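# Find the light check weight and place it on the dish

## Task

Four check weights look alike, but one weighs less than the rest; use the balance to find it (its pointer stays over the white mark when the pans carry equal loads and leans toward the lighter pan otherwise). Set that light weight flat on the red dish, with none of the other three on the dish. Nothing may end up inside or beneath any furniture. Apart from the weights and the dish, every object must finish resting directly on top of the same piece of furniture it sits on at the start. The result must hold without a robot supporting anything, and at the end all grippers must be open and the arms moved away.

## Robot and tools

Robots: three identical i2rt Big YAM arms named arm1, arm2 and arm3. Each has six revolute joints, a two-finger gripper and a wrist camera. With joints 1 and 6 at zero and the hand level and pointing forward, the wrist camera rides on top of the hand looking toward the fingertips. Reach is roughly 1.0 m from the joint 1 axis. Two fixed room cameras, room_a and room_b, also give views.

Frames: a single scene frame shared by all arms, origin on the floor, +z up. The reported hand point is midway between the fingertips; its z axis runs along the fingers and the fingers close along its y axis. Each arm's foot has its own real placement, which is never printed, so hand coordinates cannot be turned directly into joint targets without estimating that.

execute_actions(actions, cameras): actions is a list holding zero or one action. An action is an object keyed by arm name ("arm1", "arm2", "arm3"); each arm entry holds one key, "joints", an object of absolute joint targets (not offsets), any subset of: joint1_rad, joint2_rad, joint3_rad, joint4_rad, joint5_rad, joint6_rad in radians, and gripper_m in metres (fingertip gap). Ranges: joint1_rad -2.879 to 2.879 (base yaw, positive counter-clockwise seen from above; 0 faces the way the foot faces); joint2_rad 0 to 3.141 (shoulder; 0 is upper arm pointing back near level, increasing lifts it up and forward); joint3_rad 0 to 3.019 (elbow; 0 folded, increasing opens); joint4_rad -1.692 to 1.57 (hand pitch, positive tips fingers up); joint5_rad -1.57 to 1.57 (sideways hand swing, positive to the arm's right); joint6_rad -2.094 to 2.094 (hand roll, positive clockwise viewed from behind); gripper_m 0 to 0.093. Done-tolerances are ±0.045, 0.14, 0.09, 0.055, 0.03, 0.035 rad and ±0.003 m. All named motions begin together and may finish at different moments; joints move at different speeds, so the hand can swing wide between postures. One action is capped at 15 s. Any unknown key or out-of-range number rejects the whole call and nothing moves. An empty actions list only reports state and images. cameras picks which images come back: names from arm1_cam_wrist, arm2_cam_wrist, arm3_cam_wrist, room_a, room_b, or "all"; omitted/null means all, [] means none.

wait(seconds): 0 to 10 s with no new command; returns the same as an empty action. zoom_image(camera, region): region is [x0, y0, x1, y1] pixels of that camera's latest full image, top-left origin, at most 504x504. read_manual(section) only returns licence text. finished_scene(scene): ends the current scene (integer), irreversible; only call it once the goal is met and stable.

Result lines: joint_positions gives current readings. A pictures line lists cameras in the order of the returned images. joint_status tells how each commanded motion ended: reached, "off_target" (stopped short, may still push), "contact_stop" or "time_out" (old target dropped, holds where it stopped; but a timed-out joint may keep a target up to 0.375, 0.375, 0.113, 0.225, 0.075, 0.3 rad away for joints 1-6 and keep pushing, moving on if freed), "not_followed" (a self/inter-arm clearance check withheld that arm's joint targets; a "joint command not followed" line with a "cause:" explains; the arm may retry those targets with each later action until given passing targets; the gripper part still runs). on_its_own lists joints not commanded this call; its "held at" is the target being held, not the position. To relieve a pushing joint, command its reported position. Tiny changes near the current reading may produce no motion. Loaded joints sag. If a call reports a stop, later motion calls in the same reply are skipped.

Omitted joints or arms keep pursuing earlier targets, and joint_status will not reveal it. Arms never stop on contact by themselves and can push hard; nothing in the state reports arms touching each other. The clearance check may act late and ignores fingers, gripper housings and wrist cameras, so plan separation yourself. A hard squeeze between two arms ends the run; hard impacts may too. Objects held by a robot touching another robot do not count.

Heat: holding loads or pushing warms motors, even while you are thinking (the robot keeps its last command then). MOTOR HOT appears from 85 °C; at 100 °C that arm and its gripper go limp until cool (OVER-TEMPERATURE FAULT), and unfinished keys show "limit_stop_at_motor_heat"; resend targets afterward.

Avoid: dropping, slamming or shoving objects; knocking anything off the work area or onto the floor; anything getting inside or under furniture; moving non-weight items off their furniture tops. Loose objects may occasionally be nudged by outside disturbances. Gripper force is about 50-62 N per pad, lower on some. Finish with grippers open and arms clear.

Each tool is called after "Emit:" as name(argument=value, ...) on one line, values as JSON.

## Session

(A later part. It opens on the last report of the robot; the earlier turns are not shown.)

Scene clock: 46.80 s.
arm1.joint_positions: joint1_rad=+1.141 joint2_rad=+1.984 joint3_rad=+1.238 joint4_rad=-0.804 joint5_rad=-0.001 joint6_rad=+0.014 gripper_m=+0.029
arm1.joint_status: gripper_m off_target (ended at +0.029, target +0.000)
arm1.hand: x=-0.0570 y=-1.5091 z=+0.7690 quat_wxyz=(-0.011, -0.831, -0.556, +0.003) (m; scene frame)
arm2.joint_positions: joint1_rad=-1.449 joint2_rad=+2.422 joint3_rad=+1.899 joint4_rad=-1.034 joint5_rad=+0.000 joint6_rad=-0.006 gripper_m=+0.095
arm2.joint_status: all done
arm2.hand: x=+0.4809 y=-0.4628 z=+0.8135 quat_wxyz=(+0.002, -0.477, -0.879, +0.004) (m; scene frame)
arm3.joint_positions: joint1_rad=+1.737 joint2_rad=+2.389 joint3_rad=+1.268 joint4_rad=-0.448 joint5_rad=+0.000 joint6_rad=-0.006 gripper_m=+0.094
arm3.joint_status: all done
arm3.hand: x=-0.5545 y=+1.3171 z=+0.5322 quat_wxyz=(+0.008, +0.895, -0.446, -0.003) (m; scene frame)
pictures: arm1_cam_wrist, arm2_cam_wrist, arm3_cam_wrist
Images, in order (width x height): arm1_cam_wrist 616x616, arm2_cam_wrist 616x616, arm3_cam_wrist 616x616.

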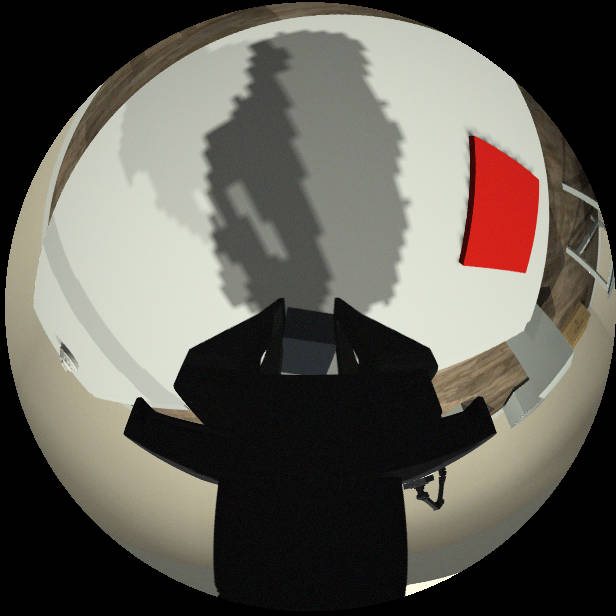

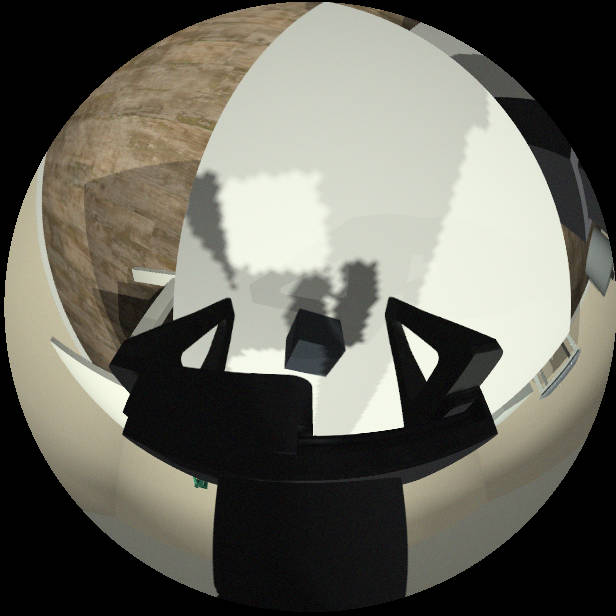

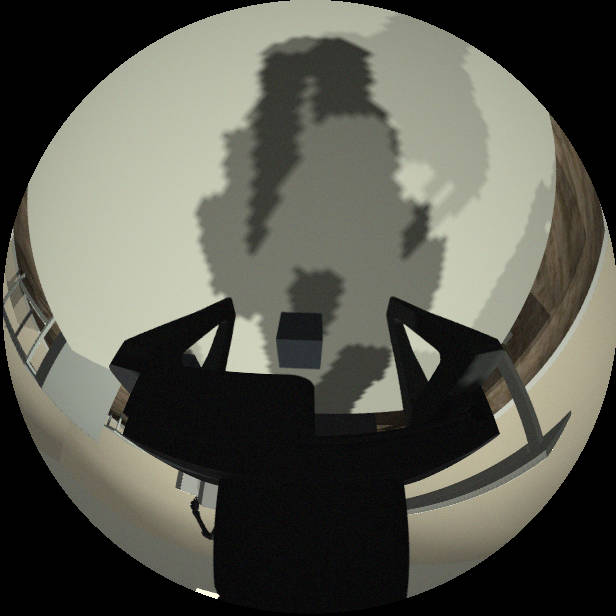

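Emit:
execute_actions(actions=[{"arm1":{"joints":{"gripper_m":0.08}},"arm2":{"joints":{"joint2_rad":2.46,"joint4_rad":-0.99}},"arm3":{"joints":{"joint2_rad":2.44,"joint4_rad":-0.40}}}], cameras=[])

Emit:
execute_actions(actions=[{"arm2":{"joints":{"gripper_m":0.0}},"arm3":{"joints":{"gripper_m":0.0}}}], cameras=["arm2_cam_wrist","arm3_cam_wrist"])

Scene clock: 49.43 s.
arm1.joint_positions: joint1_rad=+1.141 joint2_rad=+1.984 joint3_rad=+1.238 joint4_rad=-0.804 joint5_rad=-0.001 joint6_rad=+0.014 gripper_m=+0.080
arm1.joint_status: all done
arm1.hand: x=-0.0570 y=-1.5091 z=+0.7690 quat_wxyz=(-0.011, -0.831, -0.556, +0.003) (m; scene frame)
arm2.joint_positions: joint1_rad=-1.449 joint2_rad=+2.429 joint3_rad=+1.899 joint4_rad=-1.004 joint5_rad=+0.000 joint6_rad=-0.006 gripper_m=+0.095
arm2.joint_status: all done
arm2.hand: x=+0.4838 y=-0.4675 z=+0.8087 quat_wxyz=(-0.008, -0.477, -0.879, +0.010) (m; scene frame)
arm3.joint_positions: joint1_rad=+1.737 joint2_rad=+2.428 joint3_rad=+1.268 joint4_rad=-0.417 joint5_rad=+0.000 joint6_rad=-0.006 gripper_m=+0.094
arm3.joint_status: all done
arm3.hand: x=-0.5501 y=+1.3108 z=+0.5131 quat_wxyz=(+0.010, +0.895, -0.446, +0.001) (m; scene frame)
pictures: none
No camera images: the call's "cameras" was empty. Leave "cameras" out to get every camera's image.

Scene clock: 50.17 s.
arm1.joint_positions: joint1_rad=+1.141 joint2_rad=+1.984 joint3_rad=+1.238 joint4_rad=-0.804 joint5_rad=-0.001 joint6_rad=+0.014 gripper_m=+0.080
arm1.joint_status: not commanded
arm1.hand: x=-0.0570 y=-1.5091 z=+0.7690 quat_wxyz=(-0.011, -0.831, -0.556, +0.003) (m; scene frame)
arm2.joint_positions: joint1_rad=-1.449 joint2_rad=+2.429 joint3_rad=+1.899 joint4_rad=-1.004 joint5_rad=+0.000 joint6_rad=-0.006 gripper_m=+0.001
arm2.joint_status: all done
arm2.hand: x=+0.4838 y=-0.4675 z=+0.8087 quat_wxyz=(-0.008, -0.477, -0.879, +0.010) (m; scene frame)
arm3.joint_positions: joint1_rad=+1.737 joint2_rad=+2.428 joint3_rad=+1.268 joint4_rad=-0.416 joint5_rad=-0.001 joint6_rad=-0.006 gripper_m=+0.000
arm3.joint_status: all done
arm3.hand: x=-0.5504 y=+1.3108 z=+0.5131 quat_wxyz=(+0.010, +0.895, -0.446, +0.000) (m; scene frame)
pictures: arm2_cam_wrist, arm3_cam_wrist
Images, in order (width x height): arm2_cam_wrist 616x616, arm3_cam_wrist 616x616.

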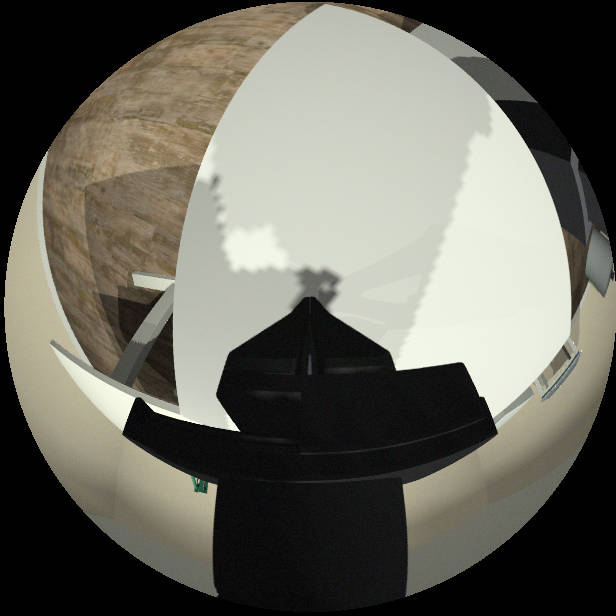

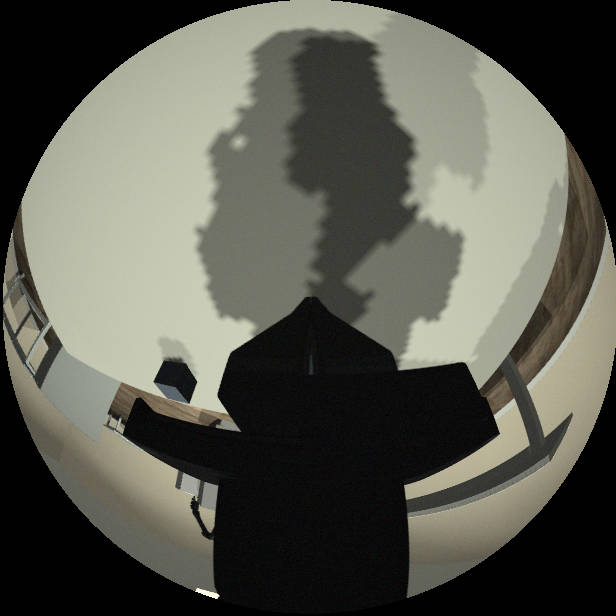

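Emit:
execute_actions(actions=[{"arm2":{"joints":{"gripper_m":0.09}},"arm3":{"joints":{"gripper_m":0.09}}}], cameras=[])

Emit:
execute_actions(actions=[{"arm2":{"joints":{"joint2_rad":2.50,"joint4_rad":-0.96}},"arm3":{"joints":{"joint2_rad":2.50,"joint4_rad":-0.35}}}], cameras=["arm2_cam_wrist","arm3_cam_wrist"])

Scene clock: 52.23 s.
arm1.joint_positions: joint1_rad=+1.141 joint2_rad=+1.984 joint3_rad=+1.238 joint4_rad=-0.804 joint5_rad=-0.001 joint6_rad=+0.014 gripper_m=+0.080
arm1.joint_status: not commanded
arm1.hand: x=-0.0570 y=-1.5091 z=+0.7690 quat_wxyz=(-0.011, -0.831, -0.556, +0.003) (m; scene frame)
arm2.joint_positions: joint1_rad=-1.449 joint2_rad=+2.429 joint3_rad=+1.899 joint4_rad=-1.004 joint5_rad=+0.000 joint6_rad=-0.006 gripper_m=+0.090
arm2.joint_status: all done
arm2.hand: x=+0.4838 y=-0.4675 z=+0.8087 quat_wxyz=(-0.008, -0.477, -0.879, +0.010) (m; scene frame)
arm3.joint_positions: joint1_rad=+1.737 joint2_rad=+2.428 joint3_rad=+1.268 joint4_rad=-0.416 joint5_rad=-0.001 joint6_rad=-0.006 gripper_m=+0.090
arm3.joint_status: all done
arm3.hand: x=-0.5504 y=+1.3108 z=+0.5131 quat_wxyz=(+0.010, +0.895, -0.446, +0.000) (m; scene frame)
pictures: none
No camera images: the call's "cameras" was empty. Leave "cameras" out to get every camera's image.

Scene clock: 52.80 s.
arm1.joint_positions: joint1_rad=+1.141 joint2_rad=+1.984 joint3_rad=+1.238 joint4_rad=-0.804 joint5_rad=-0.001 joint6_rad=+0.014 gripper_m=+0.080
arm1.joint_status: not commanded
arm1.hand: x=-0.0570 y=-1.5091 z=+0.7690 quat_wxyz=(-0.011, -0.831, -0.556, +0.003) (m; scene frame)
arm2.joint_positions: joint1_rad=-1.450 joint2_rad=+2.441 joint3_rad=+1.899 joint4_rad=-0.976 joint5_rad=-0.001 joint6_rad=-0.006 gripper_m=+0.090
arm2.joint_status: all done
arm2.hand: x=+0.4856 y=-0.4709 z=+0.8010 quat_wxyz=(-0.015, -0.477, -0.879, +0.013) (m; scene frame)
arm3.joint_positions: joint1_rad=+1.740 joint2_rad=+2.438 joint3_rad=+1.268 joint4_rad=-0.383 joint5_rad=+0.005 joint6_rad=-0.001 gripper_m=+0.090
arm3.joint_status: all done
arm3.hand: x=-0.5532 y=+1.3138 z=+0.5082 quat_wxyz=(+0.002, +0.894, -0.447, -0.009) (m; scene frame)
pictures: arm2_cam_wrist, arm3_cam_wrist
Images, in order (width x height): arm2_cam_wrist 616x616, arm3_cam_wrist 616x616.

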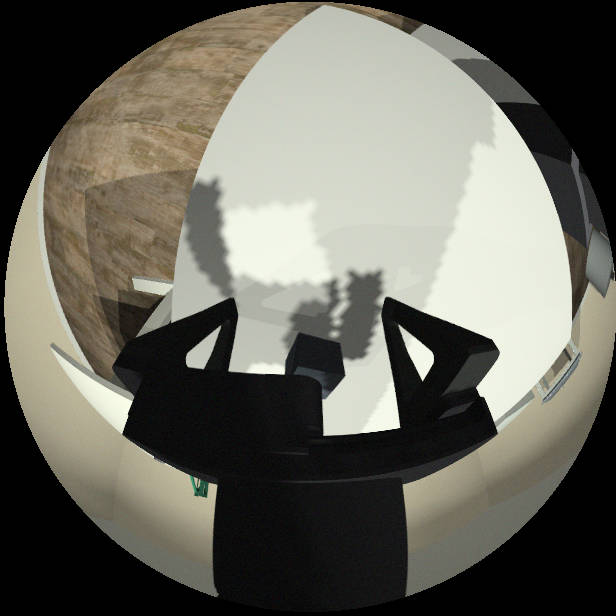

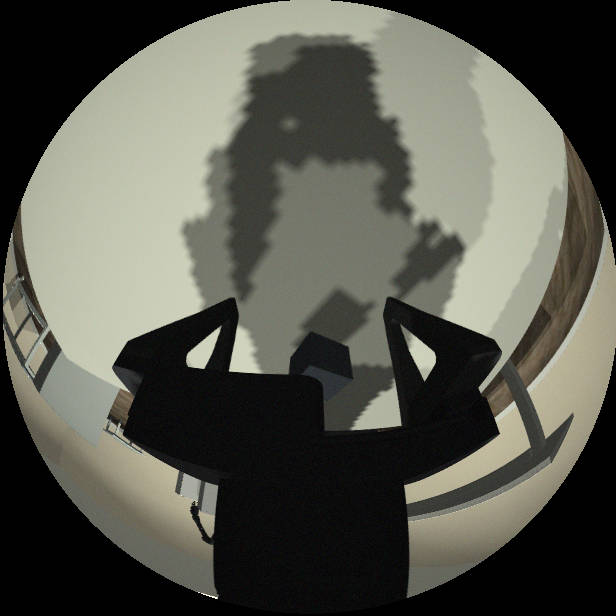

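Emit:
execute_actions(actions=[{"arm2":{"joints":{"joint2_rad":2.37,"joint3_rad":1.79,"joint4_rad":-0.98}},"arm3":{"joints":{"joint2_rad":2.40,"joint3_rad":1.19,"joint4_rad":-0.35}}}], cameras=["arm2_cam_wrist","arm3_cam_wrist"])

Scene clock: 55.33 s.
arm1.joint_positions: joint1_rad=+1.141 joint2_rad=+1.984 joint3_rad=+1.238 joint4_rad=-0.804 joint5_rad=-0.001 joint6_rad=+0.014 gripper_m=+0.080
arm1.joint_status: not commanded
arm1.hand: x=-0.0570 y=-1.5091 z=+0.7690 quat_wxyz=(-0.011, -0.831, -0.556, +0.003) (m; scene frame)
arm2.joint_positions: joint1_rad=-1.449 joint2_rad=+2.381 joint3_rad=+1.802 joint4_rad=-0.976 joint5_rad=-0.001 joint6_rad=-0.003 gripper_m=+0.090
arm2.joint_status: all done
arm2.hand: x=+0.4704 y=-0.4466 z=+0.8086 quat_wxyz=(+0.001, -0.479, -0.878, +0.004) (m; scene frame)
arm3.joint_positions: joint1_rad=+1.740 joint2_rad=+2.416 joint3_rad=+1.199 joint4_rad=-0.361 joint5_rad=+0.004 joint6_rad=+0.000 gripper_m=+0.090
arm3.joint_status: all done
arm3.hand: x=-0.5372 y=+1.2921 z=+0.5090 quat_wxyz=(+0.008, +0.894, -0.447, +0.002) (m; scene frame)
pictures: arm2_cam_wrist, arm3_cam_wrist
Images, in order (width x height): arm2_cam_wrist 616x616, arm3_cam_wrist 616x616.

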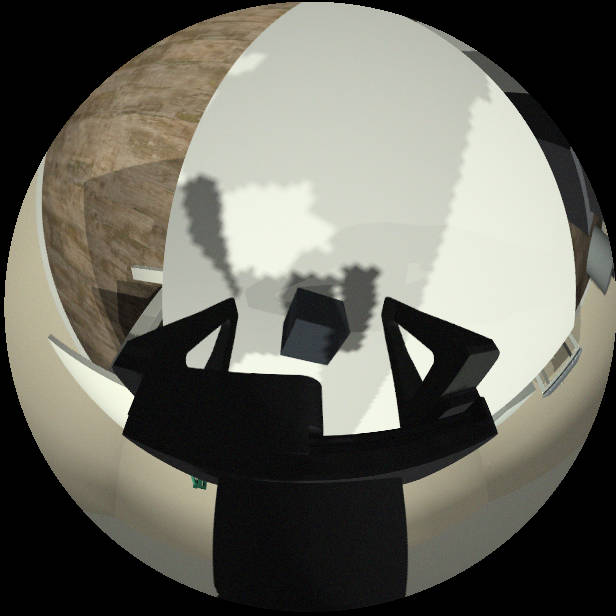

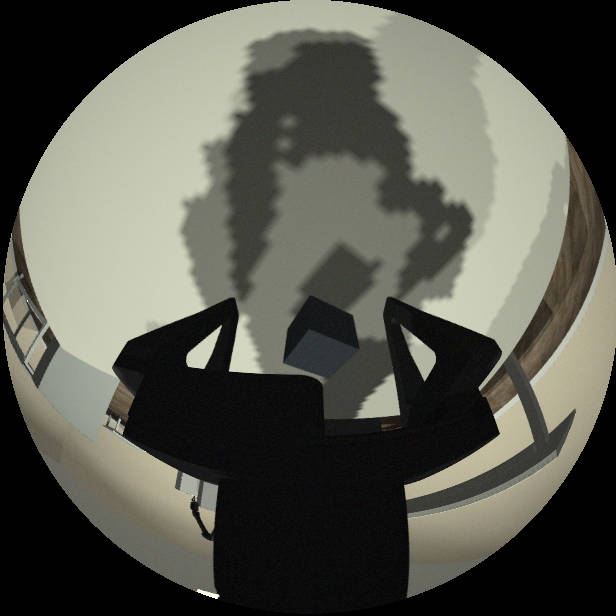

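Emit:
execute_actions(actions=[{"arm2":{"joints":{"gripper_m":0.0}},"arm3":{"joints":{"gripper_m":0.0}}}], cameras=[])

Emit:
execute_actions(actions=[{"arm2":{"joints":{"joint2_rad":1.6,"joint3_rad":1.5,"joint4_rad":-1.45}},"arm3":{"joints":{"joint2_rad":1.5,"joint3_rad":1.5,"joint4_rad":-1.55}},"arm1":{"joints":{"joint2_rad":1.6,"joint4_rad":-1.2}}}], cameras=[])

Emit:
execute_actions(actions=[{"arm2":{"joints":{"joint1_rad":0.0}},"arm3":{"joints":{"joint1_rad":-0.6}}}])

Scene clock: 58.13 s.
arm1.joint_positions: joint1_rad=+1.141 joint2_rad=+1.984 joint3_rad=+1.238 joint4_rad=-0.804 joint5_rad=-0.001 joint6_rad=+0.014 gripper_m=+0.080
arm1.joint_status: not commanded
arm1.hand: x=-0.0570 y=-1.5091 z=+0.7690 quat_wxyz=(-0.011, -0.831, -0.556, +0.003) (m; scene frame)
arm2.joint_positions: joint1_rad=-1.449 joint2_rad=+2.381 joint3_rad=+1.802 joint4_rad=-0.976 joint5_rad=+0.001 joint6_rad=-0.002 gripper_m=+0.030
arm2.joint_status: gripper_m off_target (ended at +0.030, target +0.000)
arm2.hand: x=+0.4701 y=-0.4467 z=+0.8089 quat_wxyz=(+0.002, -0.479, -0.878, +0.005) (m; scene frame)
arm3.joint_positions: joint1_rad=+1.740 joint2_rad=+2.416 joint3_rad=+1.199 joint4_rad=-0.361 joint5_rad=+0.001 joint6_rad=+0.000 gripper_m=+0.030
arm3.joint_status: gripper_m off_target (ended at +0.030, target +0.000)
arm3.hand: x=-0.5376 y=+1.2919 z=+0.5090 quat_wxyz=(+0.009, +0.894, -0.447, +0.001) (m; scene frame)
pictures: none
No camera images: the call's "cameras" was empty. Leave "cameras" out to get every camera's image.

Scene clock: 59.80 s.
arm1.joint_positions: joint1_rad=+1.141 joint2_rad=+1.570 joint3_rad=+1.228 joint4_rad=-1.186 joint5_rad=-0.001 joint6_rad=+0.014 gripper_m=+0.080
arm1.joint_status: all done
arm1.hand: x=-0.0368 y=-1.4511 z=+0.9594 quat_wxyz=(-0.017, -0.831, -0.556, +0.012) (m; scene frame)
arm2.joint_positions: joint1_rad=-1.449 joint2_rad=+1.597 joint3_rad=+1.496 joint4_rad=-1.440 joint5_rad=+0.001 joint6_rad=-0.002 gripper_m=+0.030
arm2.joint_status: all done
arm2.hand: x=+0.3786 y=-0.2978 z=+1.1472 quat_wxyz=(-0.005, -0.479, -0.878, +0.009) (m; scene frame)
arm3.joint_positions: joint1_rad=+1.740 joint2_rad=+1.501 joint3_rad=+1.493 joint4_rad=-1.533 joint5_rad=+0.001 joint6_rad=+0.000 gripper_m=+0.030
arm3.joint_status: all done
arm3.hand: x=-0.5149 y=+1.2758 z=+1.0465 quat_wxyz=(+0.001, +0.894, -0.447, -0.015) (m; scene frame)
pictures: none
No camera images: the call's "cameras" was empty. Leave "cameras" out to get every camera's image.

Scene clock: 62.00 s.
arm1.joint_positions: joint1_rad=+1.141 joint2_rad=+1.570 joint3_rad=+1.228 joint4_rad=-1.186 joint5_rad=-0.001 joint6_rad=+0.014 gripper_m=+0.080
arm1.joint_status: not commanded
arm1.hand: x=-0.0368 y=-1.4511 z=+0.9594 quat_wxyz=(-0.017, -0.831, -0.556, +0.012) (m; scene frame)
arm2.joint_positions: joint1_rad=+0.007 joint2_rad=+1.602 joint3_rad=+1.496 joint4_rad=-1.440 joint5_rad=-0.003 joint6_rad=-0.002 gripper_m=+0.031
arm2.joint_status: all done
arm2.hand: x=+0.5544 y=+0.3268 z=+1.1457 quat_wxyz=(-0.005, +0.227, -0.974, -0.009) (m; scene frame)
arm3.joint_positions: joint1_rad=-0.606 joint2_rad=+1.507 joint3_rad=+1.493 joint4_rad=-1.533 joint5_rad=+0.001 joint6_rad=+0.000 gripper_m=+0.030
arm3.joint_status: all done
arm3.hand: x=+0.2048 y=+0.8528 z=+1.0418 quat_wxyz=(-0.007, -0.066, -0.998, +0.008) (m; scene frame)
pictures: arm1_cam_wrist, arm2_cam_wrist, arm3_cam_wrist, room_a, room_b
Images, in order (width x height): arm1_cam_wrist 616x616, arm2_cam_wrist 616x616, arm3_cam_wrist 616x616, room_a 896x504, room_b 896x504.

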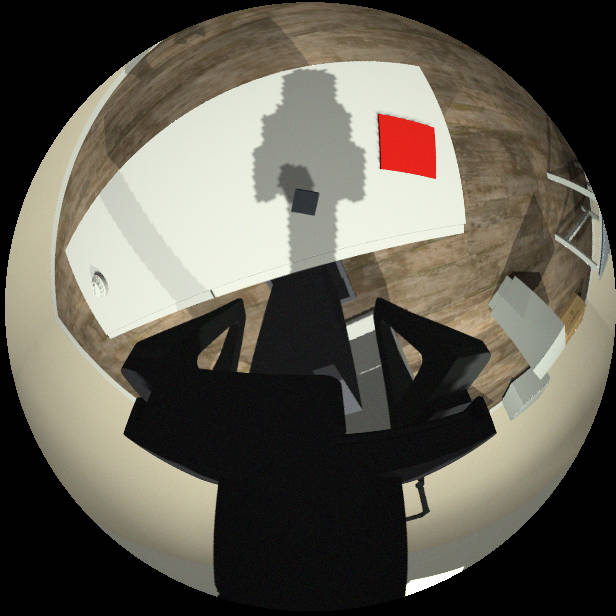

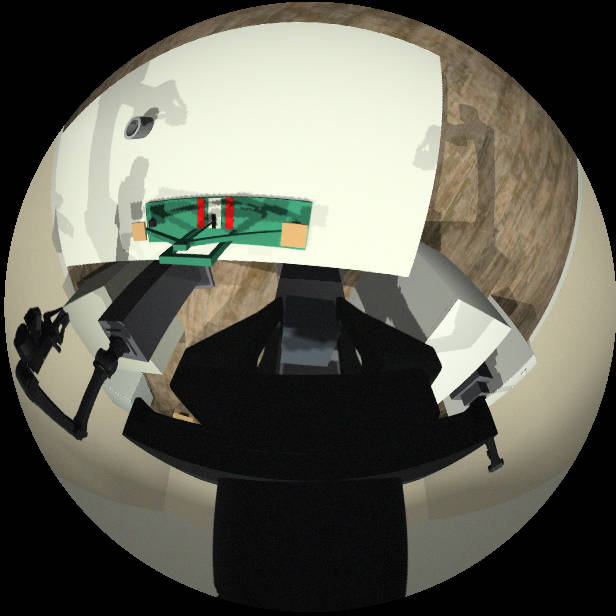

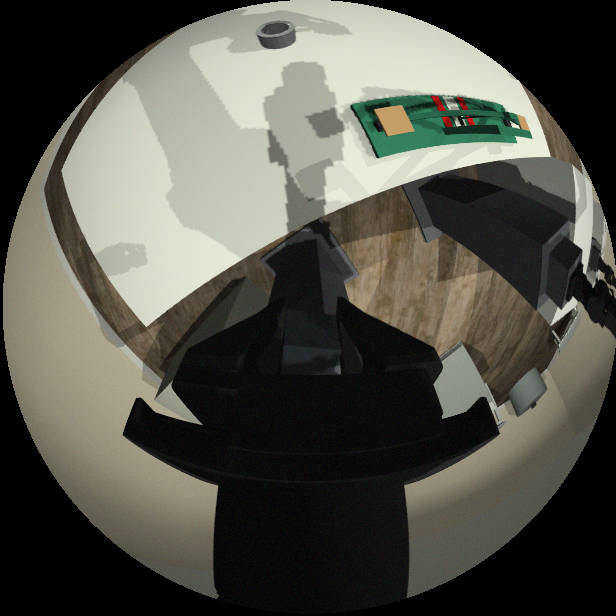

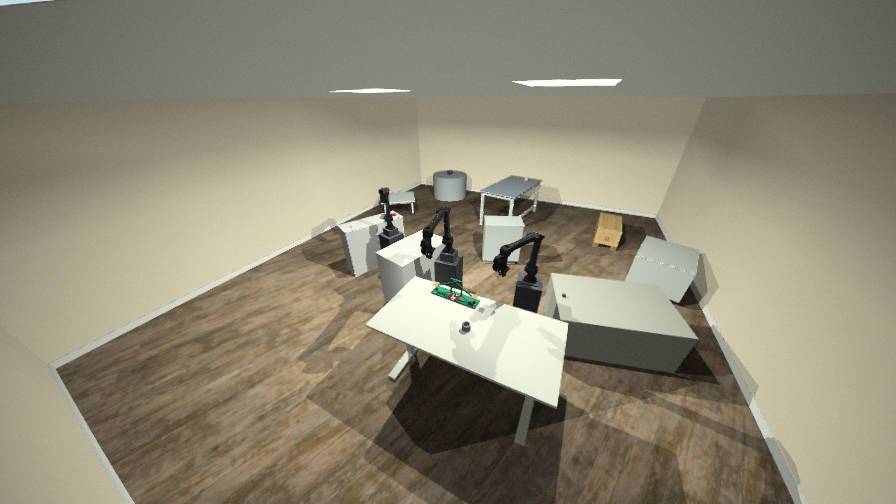

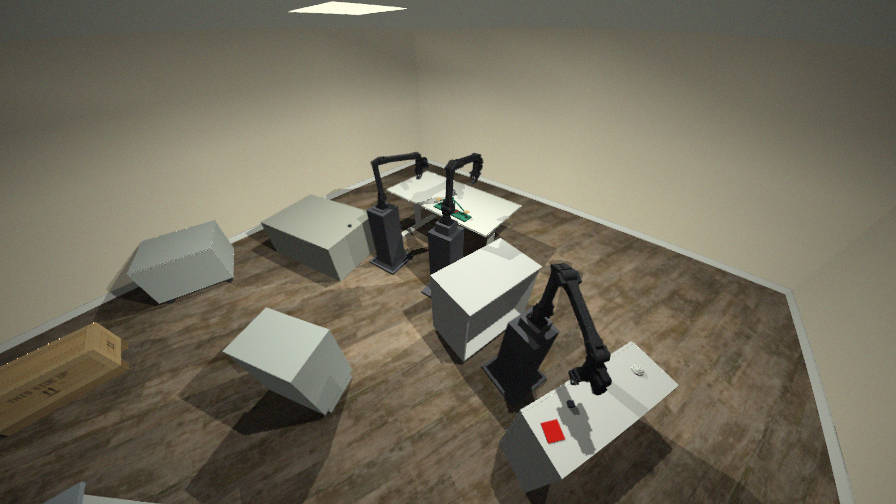

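Emit:
execute_actions(actions=[{"arm2":{"joints":{"joint1_rad":0.04,"joint2_rad":1.97,"joint3_rad":1.18,"joint4_rad":-0.77}},"arm3":{"joints":{"joint1_rad":-0.84,"joint2_rad":2.27,"joint3_rad":2.25,"joint4_rad":-1.54}}}], cameras=["arm2_cam_wrist","arm3_cam_wrist","room_a"])

Scene clock: 66.97 s.
arm1.joint_positions: joint1_rad=+1.141 joint2_rad=+1.570 joint3_rad=+1.228 joint4_rad=-1.186 joint5_rad=-0.001 joint6_rad=+0.014 gripper_m=+0.080
arm1.joint_status: not commanded
arm1.hand: x=-0.0368 y=-1.4511 z=+0.9594 quat_wxyz=(-0.017, -0.831, -0.556, +0.012) (m; scene frame)
arm2.joint_positions: joint1_rad=+0.035 joint2_rad=+1.978 joint3_rad=+1.156 joint4_rad=-0.780 joint5_rad=-0.002 joint6_rad=-0.002 gripper_m=+0.031
arm2.joint_status: all done
arm2.hand: x=+0.5426 y=+0.3405 z=+0.8509 quat_wxyz=(+0.022, +0.241, -0.970, -0.002) (m; scene frame)
arm3.joint_positions: joint1_rad=-0.842 joint2_rad=+2.299 joint3_rad=+2.185 joint4_rad=-1.534 joint5_rad=+0.001 joint6_rad=+0.000 gripper_m=+0.030
arm3.joint_status: all done
arm3.hand: x=+0.3928 y=+0.6641 z=+0.8598 quat_wxyz=(+0.042, -0.183, -0.982, +0.001) (m; scene frame)
pictures: arm2_cam_wrist, arm3_cam_wrist, room_a
Images, in order (width x height): arm2_cam_wrist 616x616, arm3_cam_wrist 616x616, room_a 896x504.

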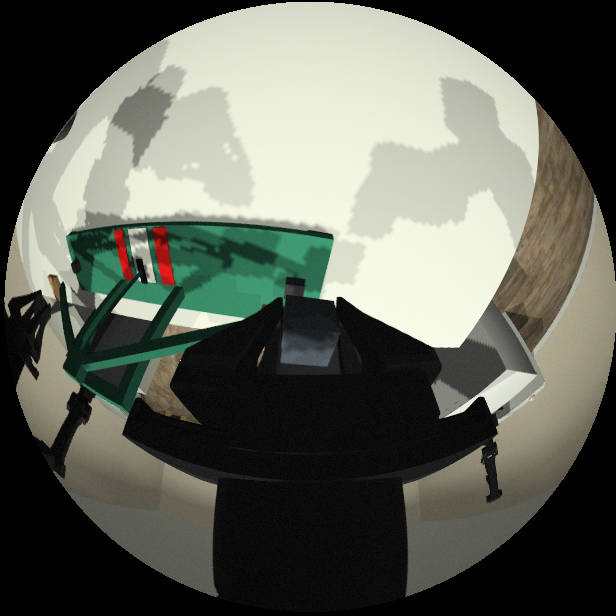

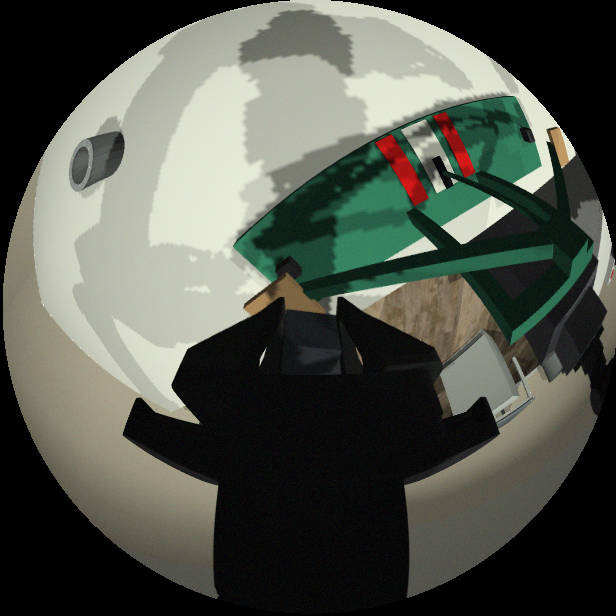

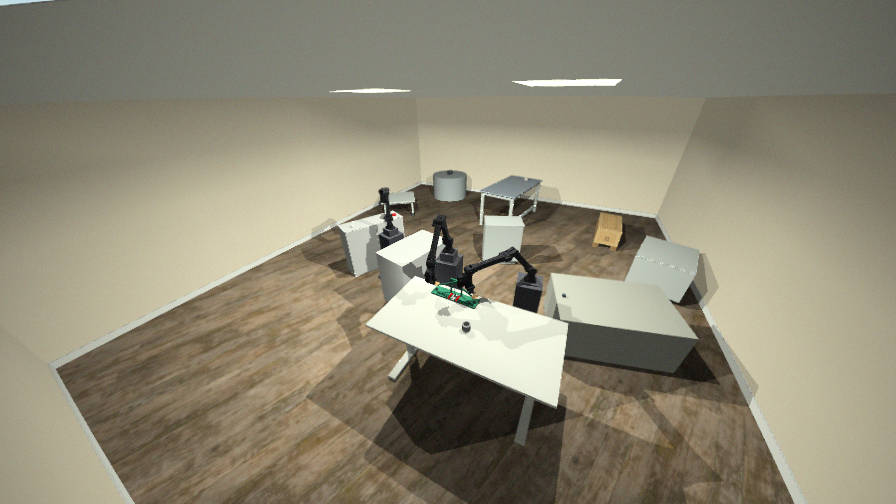

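Emit:
execute_actions(actions=[{"arm2":{"joints":{"joint2_rad":1.88,"joint3_rad":1.10,"joint4_rad":-0.80}},"arm3":{"joints":{"joint1_rad":-0.80}}}], cameras=["arm2_cam_wrist","arm3_cam_wrist"])

Scene clock: 69.67 s.
arm1.joint_positions: joint1_rad=+1.141 joint2_rad=+1.570 joint3_rad=+1.228 joint4_rad=-1.186 joint5_rad=-0.001 joint6_rad=+0.014 gripper_m=+0.080
arm1.joint_status: not commanded
arm1.hand: x=-0.0368 y=-1.4511 z=+0.9594 quat_wxyz=(-0.017, -0.831, -0.556, +0.012) (m; scene frame)
arm2.joint_positions: joint1_rad=+0.035 joint2_rad=+1.887 joint3_rad=+1.105 joint4_rad=-0.791 joint5_rad=-0.002 joint6_rad=-0.002 gripper_m=+0.031
arm2.joint_status: all done
arm2.hand: x=+0.5327 y=+0.3349 z=+0.8798 quat_wxyz=(+0.008, +0.241, -0.971, -0.006) (m; scene frame)
arm3.joint_positions: joint1_rad=-0.796 joint2_rad=+2.299 joint3_rad=+2.185 joint4_rad=-1.534 joint5_rad=+0.001 joint6_rad=+0.000 gripper_m=+0.030
arm3.joint_status: all done
arm3.hand: x=+0.4034 y=+0.6933 z=+0.8593 quat_wxyz=(+0.042, -0.161, -0.986, +0.001) (m; scene frame)
pictures: arm2_cam_wrist, arm3_cam_wrist
Images, in order (width x height): arm2_cam_wrist 616x616, arm3_cam_wrist 616x616.

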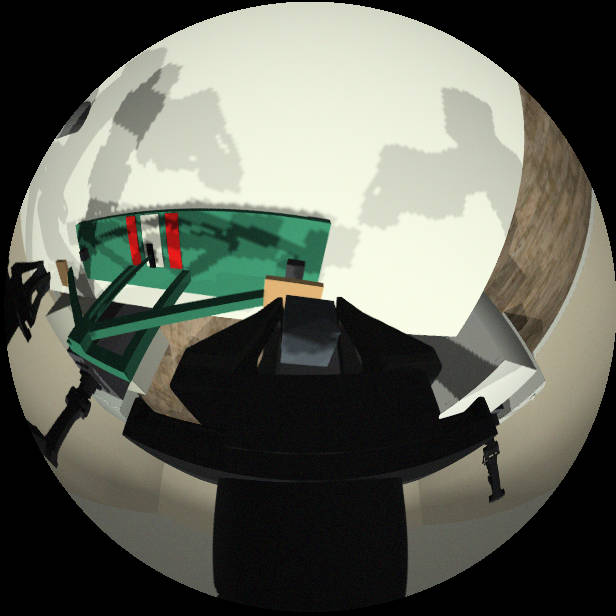

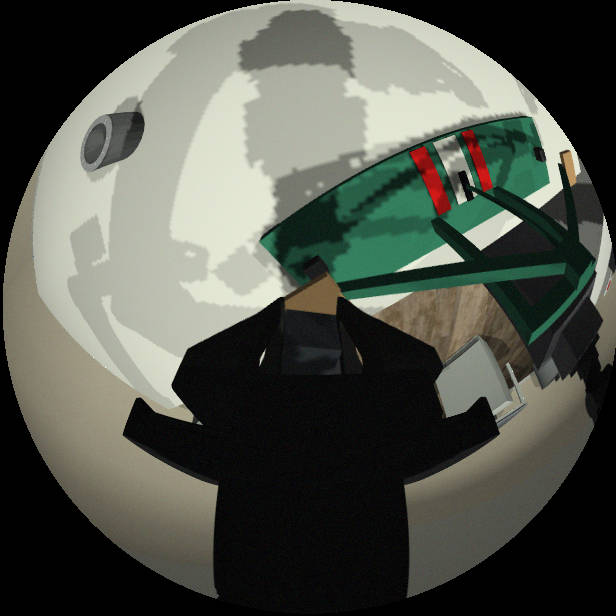

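Emit:
execute_actions(actions=[{"arm2":{"joints":{"joint1_rad":0.07,"joint2_rad":1.94,"joint3_rad":1.16,"joint4_rad":-0.78}},"arm3":{"joints":{"joint3_rad":2.22,"joint4_rad":-1.6}}}], cameras=["arm2_cam_wrist","arm3_cam_wrist"])

Emit:
execute_actions(actions=[{"arm2":{"joints":{"gripper_m":0.06}},"arm3":{"joints":{"gripper_m":0.06}}}], cameras=[])

Emit:
execute_actions(actions=[{"arm2":{"joints":{"joint2_rad":1.6,"joint4_rad":-1.1}},"arm3":{"joints":{"joint2_rad":1.9,"joint3_rad":1.9}}}], cameras=["arm2_cam_wrist","arm3_cam_wrist","room_b"])

Scene clock: 73.20 s.
arm1.joint_positions: joint1_rad=+1.141 joint2_rad=+1.570 joint3_rad=+1.228 joint4_rad=-1.186 joint5_rad=-0.001 joint6_rad=+0.014 gripper_m=+0.080
arm1.joint_status: not commanded
arm1.hand: x=-0.0368 y=-1.4511 z=+0.9594 quat_wxyz=(-0.017, -0.831, -0.556, +0.012) (m; scene frame)
arm2.joint_positions: joint1_rad=+0.066 joint2_rad=+1.935 joint3_rad=+1.112 joint4_rad=-0.790 joint5_rad=-0.002 joint6_rad=-0.002 gripper_m=+0.031
arm2.joint_status: all done
arm2.hand: x=+0.5207 y=+0.3453 z=+0.8600 quat_wxyz=(+0.028, +0.256, -0.966, -0.001) (m; scene frame)
arm3.joint_positions: joint1_rad=-0.796 joint2_rad=+2.299 joint3_rad=+2.185 joint4_rad=-1.583 joint5_rad=+0.001 joint6_rad=+0.000 gripper_m=+0.030
arm3.joint_status: all done
arm3.hand: x=+0.3920 y=+0.6972 z=+0.8606 quat_wxyz=(+0.067, -0.160, -0.985, -0.003) (m; scene frame)
pictures: arm2_cam_wrist, arm3_cam_wrist
Images, in order (width x height): arm2_cam_wrist 616x616, arm3_cam_wrist 616x616.

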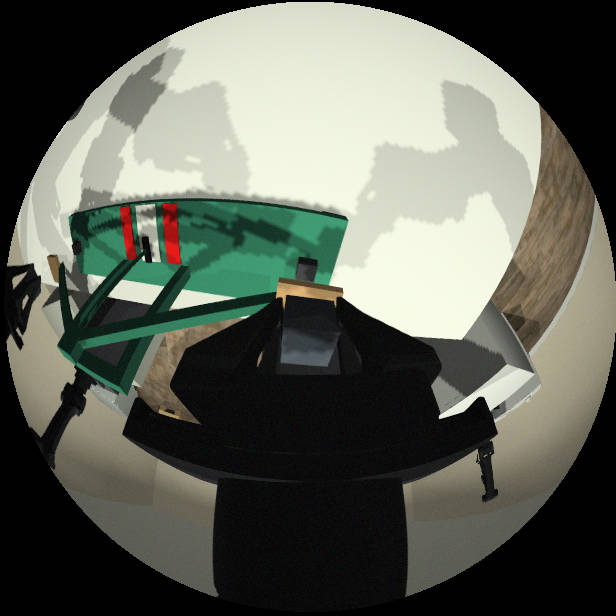

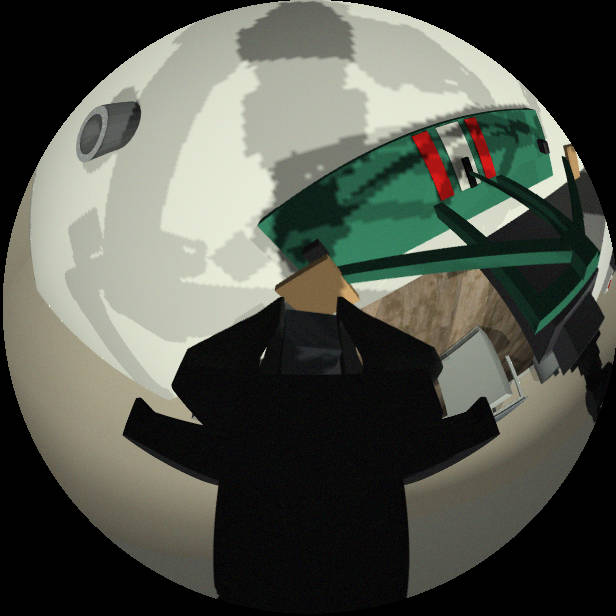

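Scene clock: 73.83 s.
arm1.joint_positions: joint1_rad=+1.141 joint2_rad=+1.570 joint3_rad=+1.228 joint4_rad=-1.186 joint5_rad=-0.001 joint6_rad=+0.014 gripper_m=+0.080
arm1.joint_status: not commanded
arm1.hand: x=-0.0368 y=-1.4511 z=+0.9594 quat_wxyz=(-0.017, -0.831, -0.556, +0.012) (m; scene frame)
arm2.joint_positions: joint1_rad=+0.066 joint2_rad=+1.935 joint3_rad=+1.118 joint4_rad=-0.790 joint5_rad=-0.002 joint6_rad=-0.002 gripper_m=+0.060
arm2.joint_status: all done
arm2.hand: x=+0.5235 y=+0.3468 z=+0.8615 quat_wxyz=(+0.025, +0.256, -0.966, -0.001) (m; scene frame)
arm3.joint_positions: joint1_rad=-0.796 joint2_rad=+2.299 joint3_rad=+2.185 joint4_rad=-1.584 joint5_rad=+0.000 joint6_rad=+0.000 gripper_m=+0.060
arm3.joint_status: all done
arm3.hand: x=+0.3919 y=+0.6974 z=+0.8609 quat_wxyz=(+0.067, -0.161, -0.985, -0.003) (m; scene frame)
pictures: none
No camera images: the call's "cameras" was empty. Leave "cameras" out to get every camera's image.

Scene clock: 75.30 s.
arm1.joint_positions: joint1_rad=+1.141 joint2_rad=+1.570 joint3_rad=+1.228 joint4_rad=-1.186 joint5_rad=-0.001 joint6_rad=+0.014 gripper_m=+0.080
arm1.joint_status: not commanded
arm1.hand: x=-0.0368 y=-1.4511 z=+0.9594 quat_wxyz=(-0.017, -0.831, -0.556, +0.012) (m; scene frame)
arm2.joint_positions: joint1_rad=+0.066 joint2_rad=+1.582 joint3_rad=+1.129 joint4_rad=-1.087 joint5_rad=-0.002 joint6_rad=-0.002 gripper_m=+0.060
arm2.joint_status: all done
arm2.hand: x=+0.5019 y=+0.3322 z=+1.0215 quat_wxyz=(-0.008, +0.255, -0.967, -0.010) (m; scene frame)
arm3.joint_positions: joint1_rad=-0.796 joint2_rad=+1.887 joint3_rad=+1.909 joint4_rad=-1.587 joint5_rad=+0.000 joint6_rad=+0.000 gripper_m=+0.060
arm3.joint_status: all done
arm3.hand: x=+0.3125 y=+0.7263 z=+1.0124 quat_wxyz=(+0.001, -0.160, -0.987, +0.007) (m; scene frame)
pictures: arm2_cam_wrist, arm3_cam_wrist, room_b
Images, in order (width x height): arm2_cam_wrist 616x616, arm3_cam_wrist 616x616, room_b 896x504.

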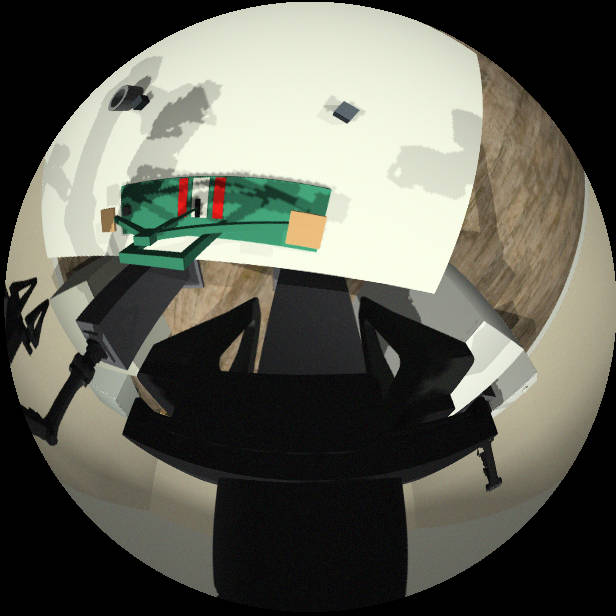

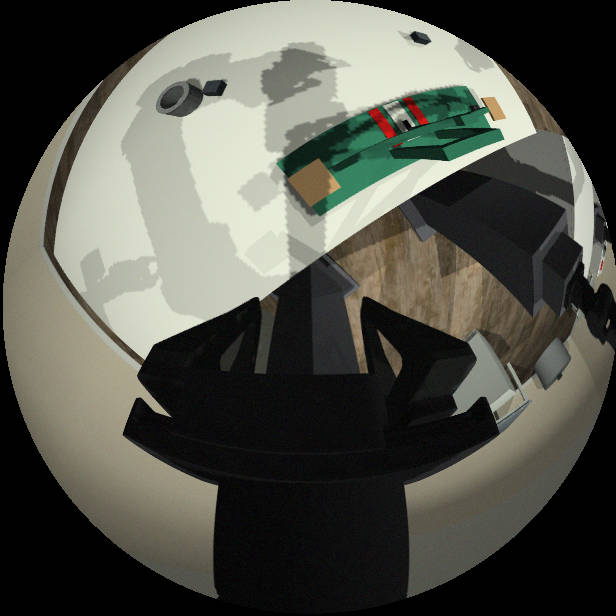

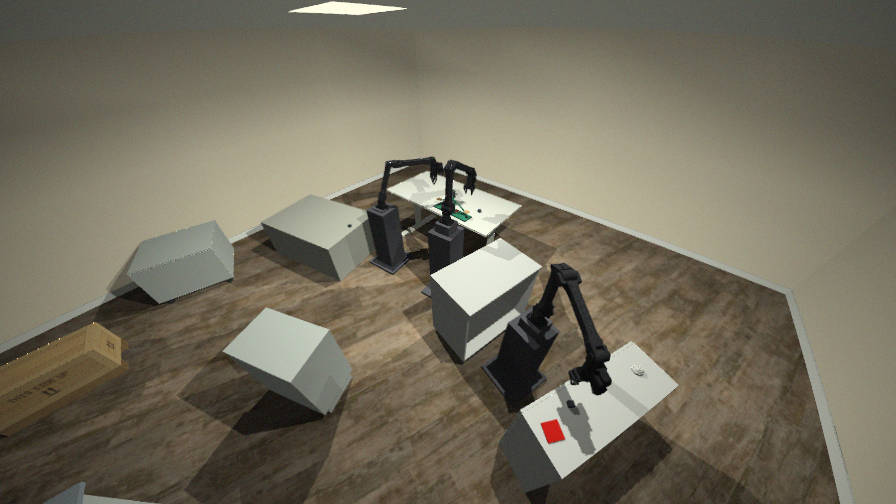

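Emit:
execute_actions(actions=[{"arm2":{"joints":{"joint1_rad":-0.04,"joint2_rad":2.45,"joint3_rad":2.16,"joint4_rad":-1.24,"gripper_m":0.09}},"arm3":{"joints":{"joint1_rad":1.95,"joint2_rad":1.7,"joint3_rad":1.4,"joint4_rad":-1.27,"gripper_m":0.09}}}], cameras=["arm2_cam_wrist","arm3_cam_wrist"])

Emit:
execute_actions(actions=[{"arm3":{"joints":{"joint2_rad":2.25,"joint3_rad":1.25,"joint4_rad":-0.57}}}], cameras=["arm3_cam_wrist"])

Scene clock: 83.37 s.
arm1.joint_positions: joint1_rad=+1.141 joint2_rad=+1.570 joint3_rad=+1.228 joint4_rad=-1.186 joint5_rad=-0.001 joint6_rad=+0.014 gripper_m=+0.080
arm1.joint_status: not commanded
arm1.hand: x=-0.0368 y=-1.4511 z=+0.9594 quat_wxyz=(-0.017, -0.831, -0.556, +0.012) (m; scene frame)
arm2.joint_positions: joint1_rad=-0.049 joint2_rad=+2.448 joint3_rad=+2.115 joint4_rad=-1.232 joint5_rad=-0.001 joint6_rad=-0.002 gripper_m=+0.090
arm2.joint_status: all done
arm2.hand: x=+0.7744 y=+0.3935 z=+0.8715 quat_wxyz=(+0.004, +0.199, -0.980, -0.006) (m; scene frame)
arm3.joint_positions: joint1_rad=+1.958 joint2_rad=+1.713 joint3_rad=+1.410 joint4_rad=-1.278 joint5_rad=-0.001 joint6_rad=+0.000 gripper_m=+0.090
arm3.joint_status: all done
arm3.hand: x=-0.6283 y=+1.2409 z=+0.9199 quat_wxyz=(+0.010, +0.938, -0.347, +0.002) (m; scene frame)
pictures: arm2_cam_wrist, arm3_cam_wrist
Images, in order (width x height): arm2_cam_wrist 616x616, arm3_cam_wrist 616x616.

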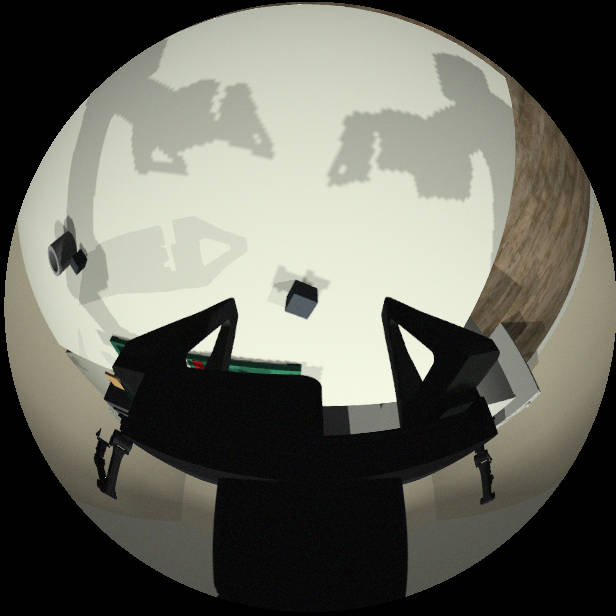

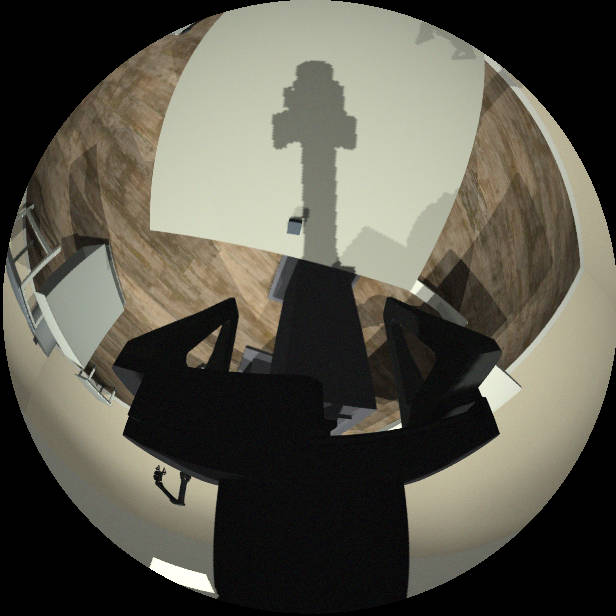

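Scene clock: 84.73 s.
arm1.joint_positions: joint1_rad=+1.141 joint2_rad=+1.570 joint3_rad=+1.228 joint4_rad=-1.186 joint5_rad=-0.001 joint6_rad=+0.014 gripper_m=+0.080
arm1.joint_status: not commanded
arm1.hand: x=-0.0368 y=-1.4511 z=+0.9594 quat_wxyz=(-0.017, -0.831, -0.556, +0.012) (m; scene frame)
arm2.joint_positions: joint1_rad=-0.049 joint2_rad=+2.448 joint3_rad=+2.115 joint4_rad=-1.232 joint5_rad=-0.001 joint6_rad=-0.002 gripper_m=+0.090
arm2.joint_status: not commanded
arm2.hand: x=+0.7744 y=+0.3935 z=+0.8715 quat_wxyz=(+0.004, +0.199, -0.980, -0.006) (m; scene frame)
arm3.joint_positions: joint1_rad=+1.958 joint2_rad=+2.270 joint3_rad=+1.241 joint4_rad=-0.587 joint5_rad=-0.001 joint6_rad=+0.000 gripper_m=+0.090
arm3.joint_status: all done
arm3.hand: x=-0.6307 y=+1.2357 z=+0.5876 quat_wxyz=(+0.016, +0.938, -0.347, +0.018) (m; scene frame)
pictures: arm3_cam_wrist
Images, in order (width x height): arm3_cam_wrist 616x616.

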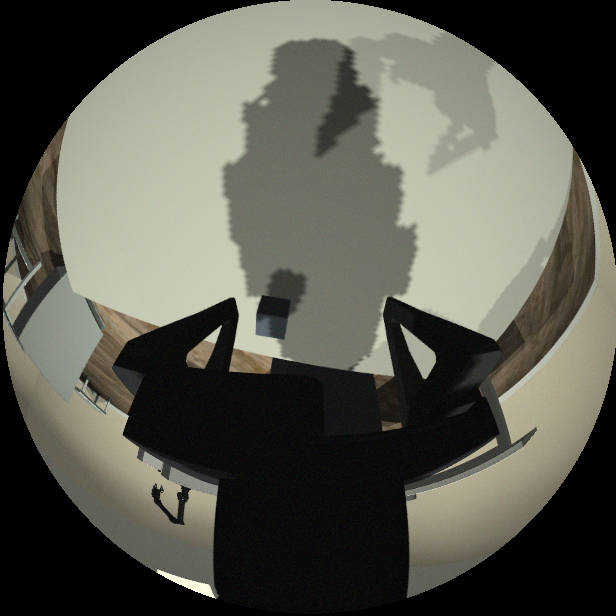

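Emit:
execute_actions(actions=[{"arm2":{"joints":{"joint2_rad":2.60,"joint4_rad":-1.09}},"arm3":{"joints":{"joint1_rad":2.02,"joint2_rad":2.39,"joint4_rad":-0.42}}}], cameras=["arm2_cam_wrist","arm3_cam_wrist"])

Scene clock: 87.37 s.
arm1.joint_positions: joint1_rad=+1.141 joint2_rad=+1.570 joint3_rad=+1.228 joint4_rad=-1.186 joint5_rad=-0.001 joint6_rad=+0.014 gripper_m=+0.080
arm1.joint_status: not commanded
arm1.hand: x=-0.0368 y=-1.4511 z=+0.9594 quat_wxyz=(-0.017, -0.831, -0.556, +0.012) (m; scene frame)
arm2.joint_positions: joint1_rad=-0.049 joint2_rad=+2.604 joint3_rad=+2.128 joint4_rad=-1.103 joint5_rad=-0.001 joint6_rad=-0.002 gripper_m=+0.090
arm2.joint_status: all done
arm2.hand: x=+0.7735 y=+0.3945 z=+0.7673 quat_wxyz=(+0.011, +0.200, -0.980, -0.005) (m; scene frame)
arm3.joint_positions: joint1_rad=+2.027 joint2_rad=+2.398 joint3_rad=+1.241 joint4_rad=-0.437 joint5_rad=-0.001 joint6_rad=+0.000 gripper_m=+0.090
arm3.joint_status: all done
arm3.hand: x=-0.6457 y=+1.2026 z=+0.5259 quat_wxyz=(+0.012, +0.949, -0.315, +0.008) (m; scene frame)
pictures: arm2_cam_wrist, arm3_cam_wrist
Images, in order (width x height): arm2_cam_wrist 616x616, arm3_cam_wrist 616x616.

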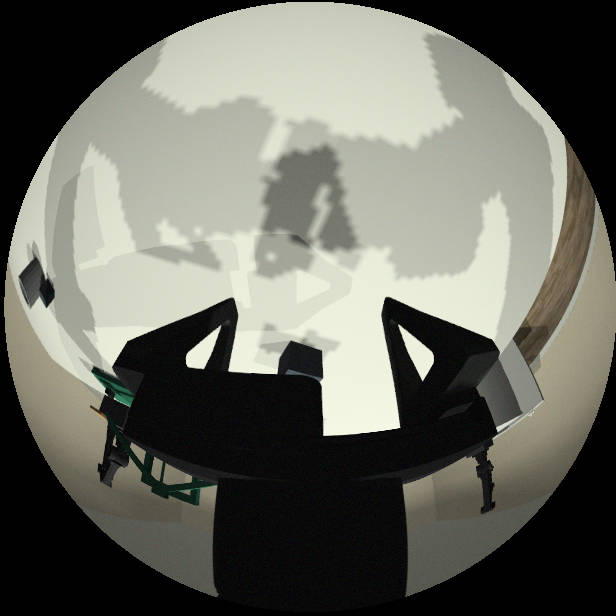

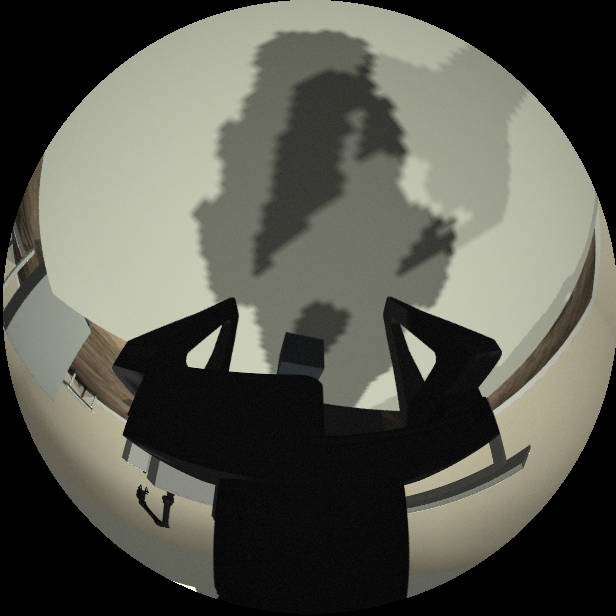

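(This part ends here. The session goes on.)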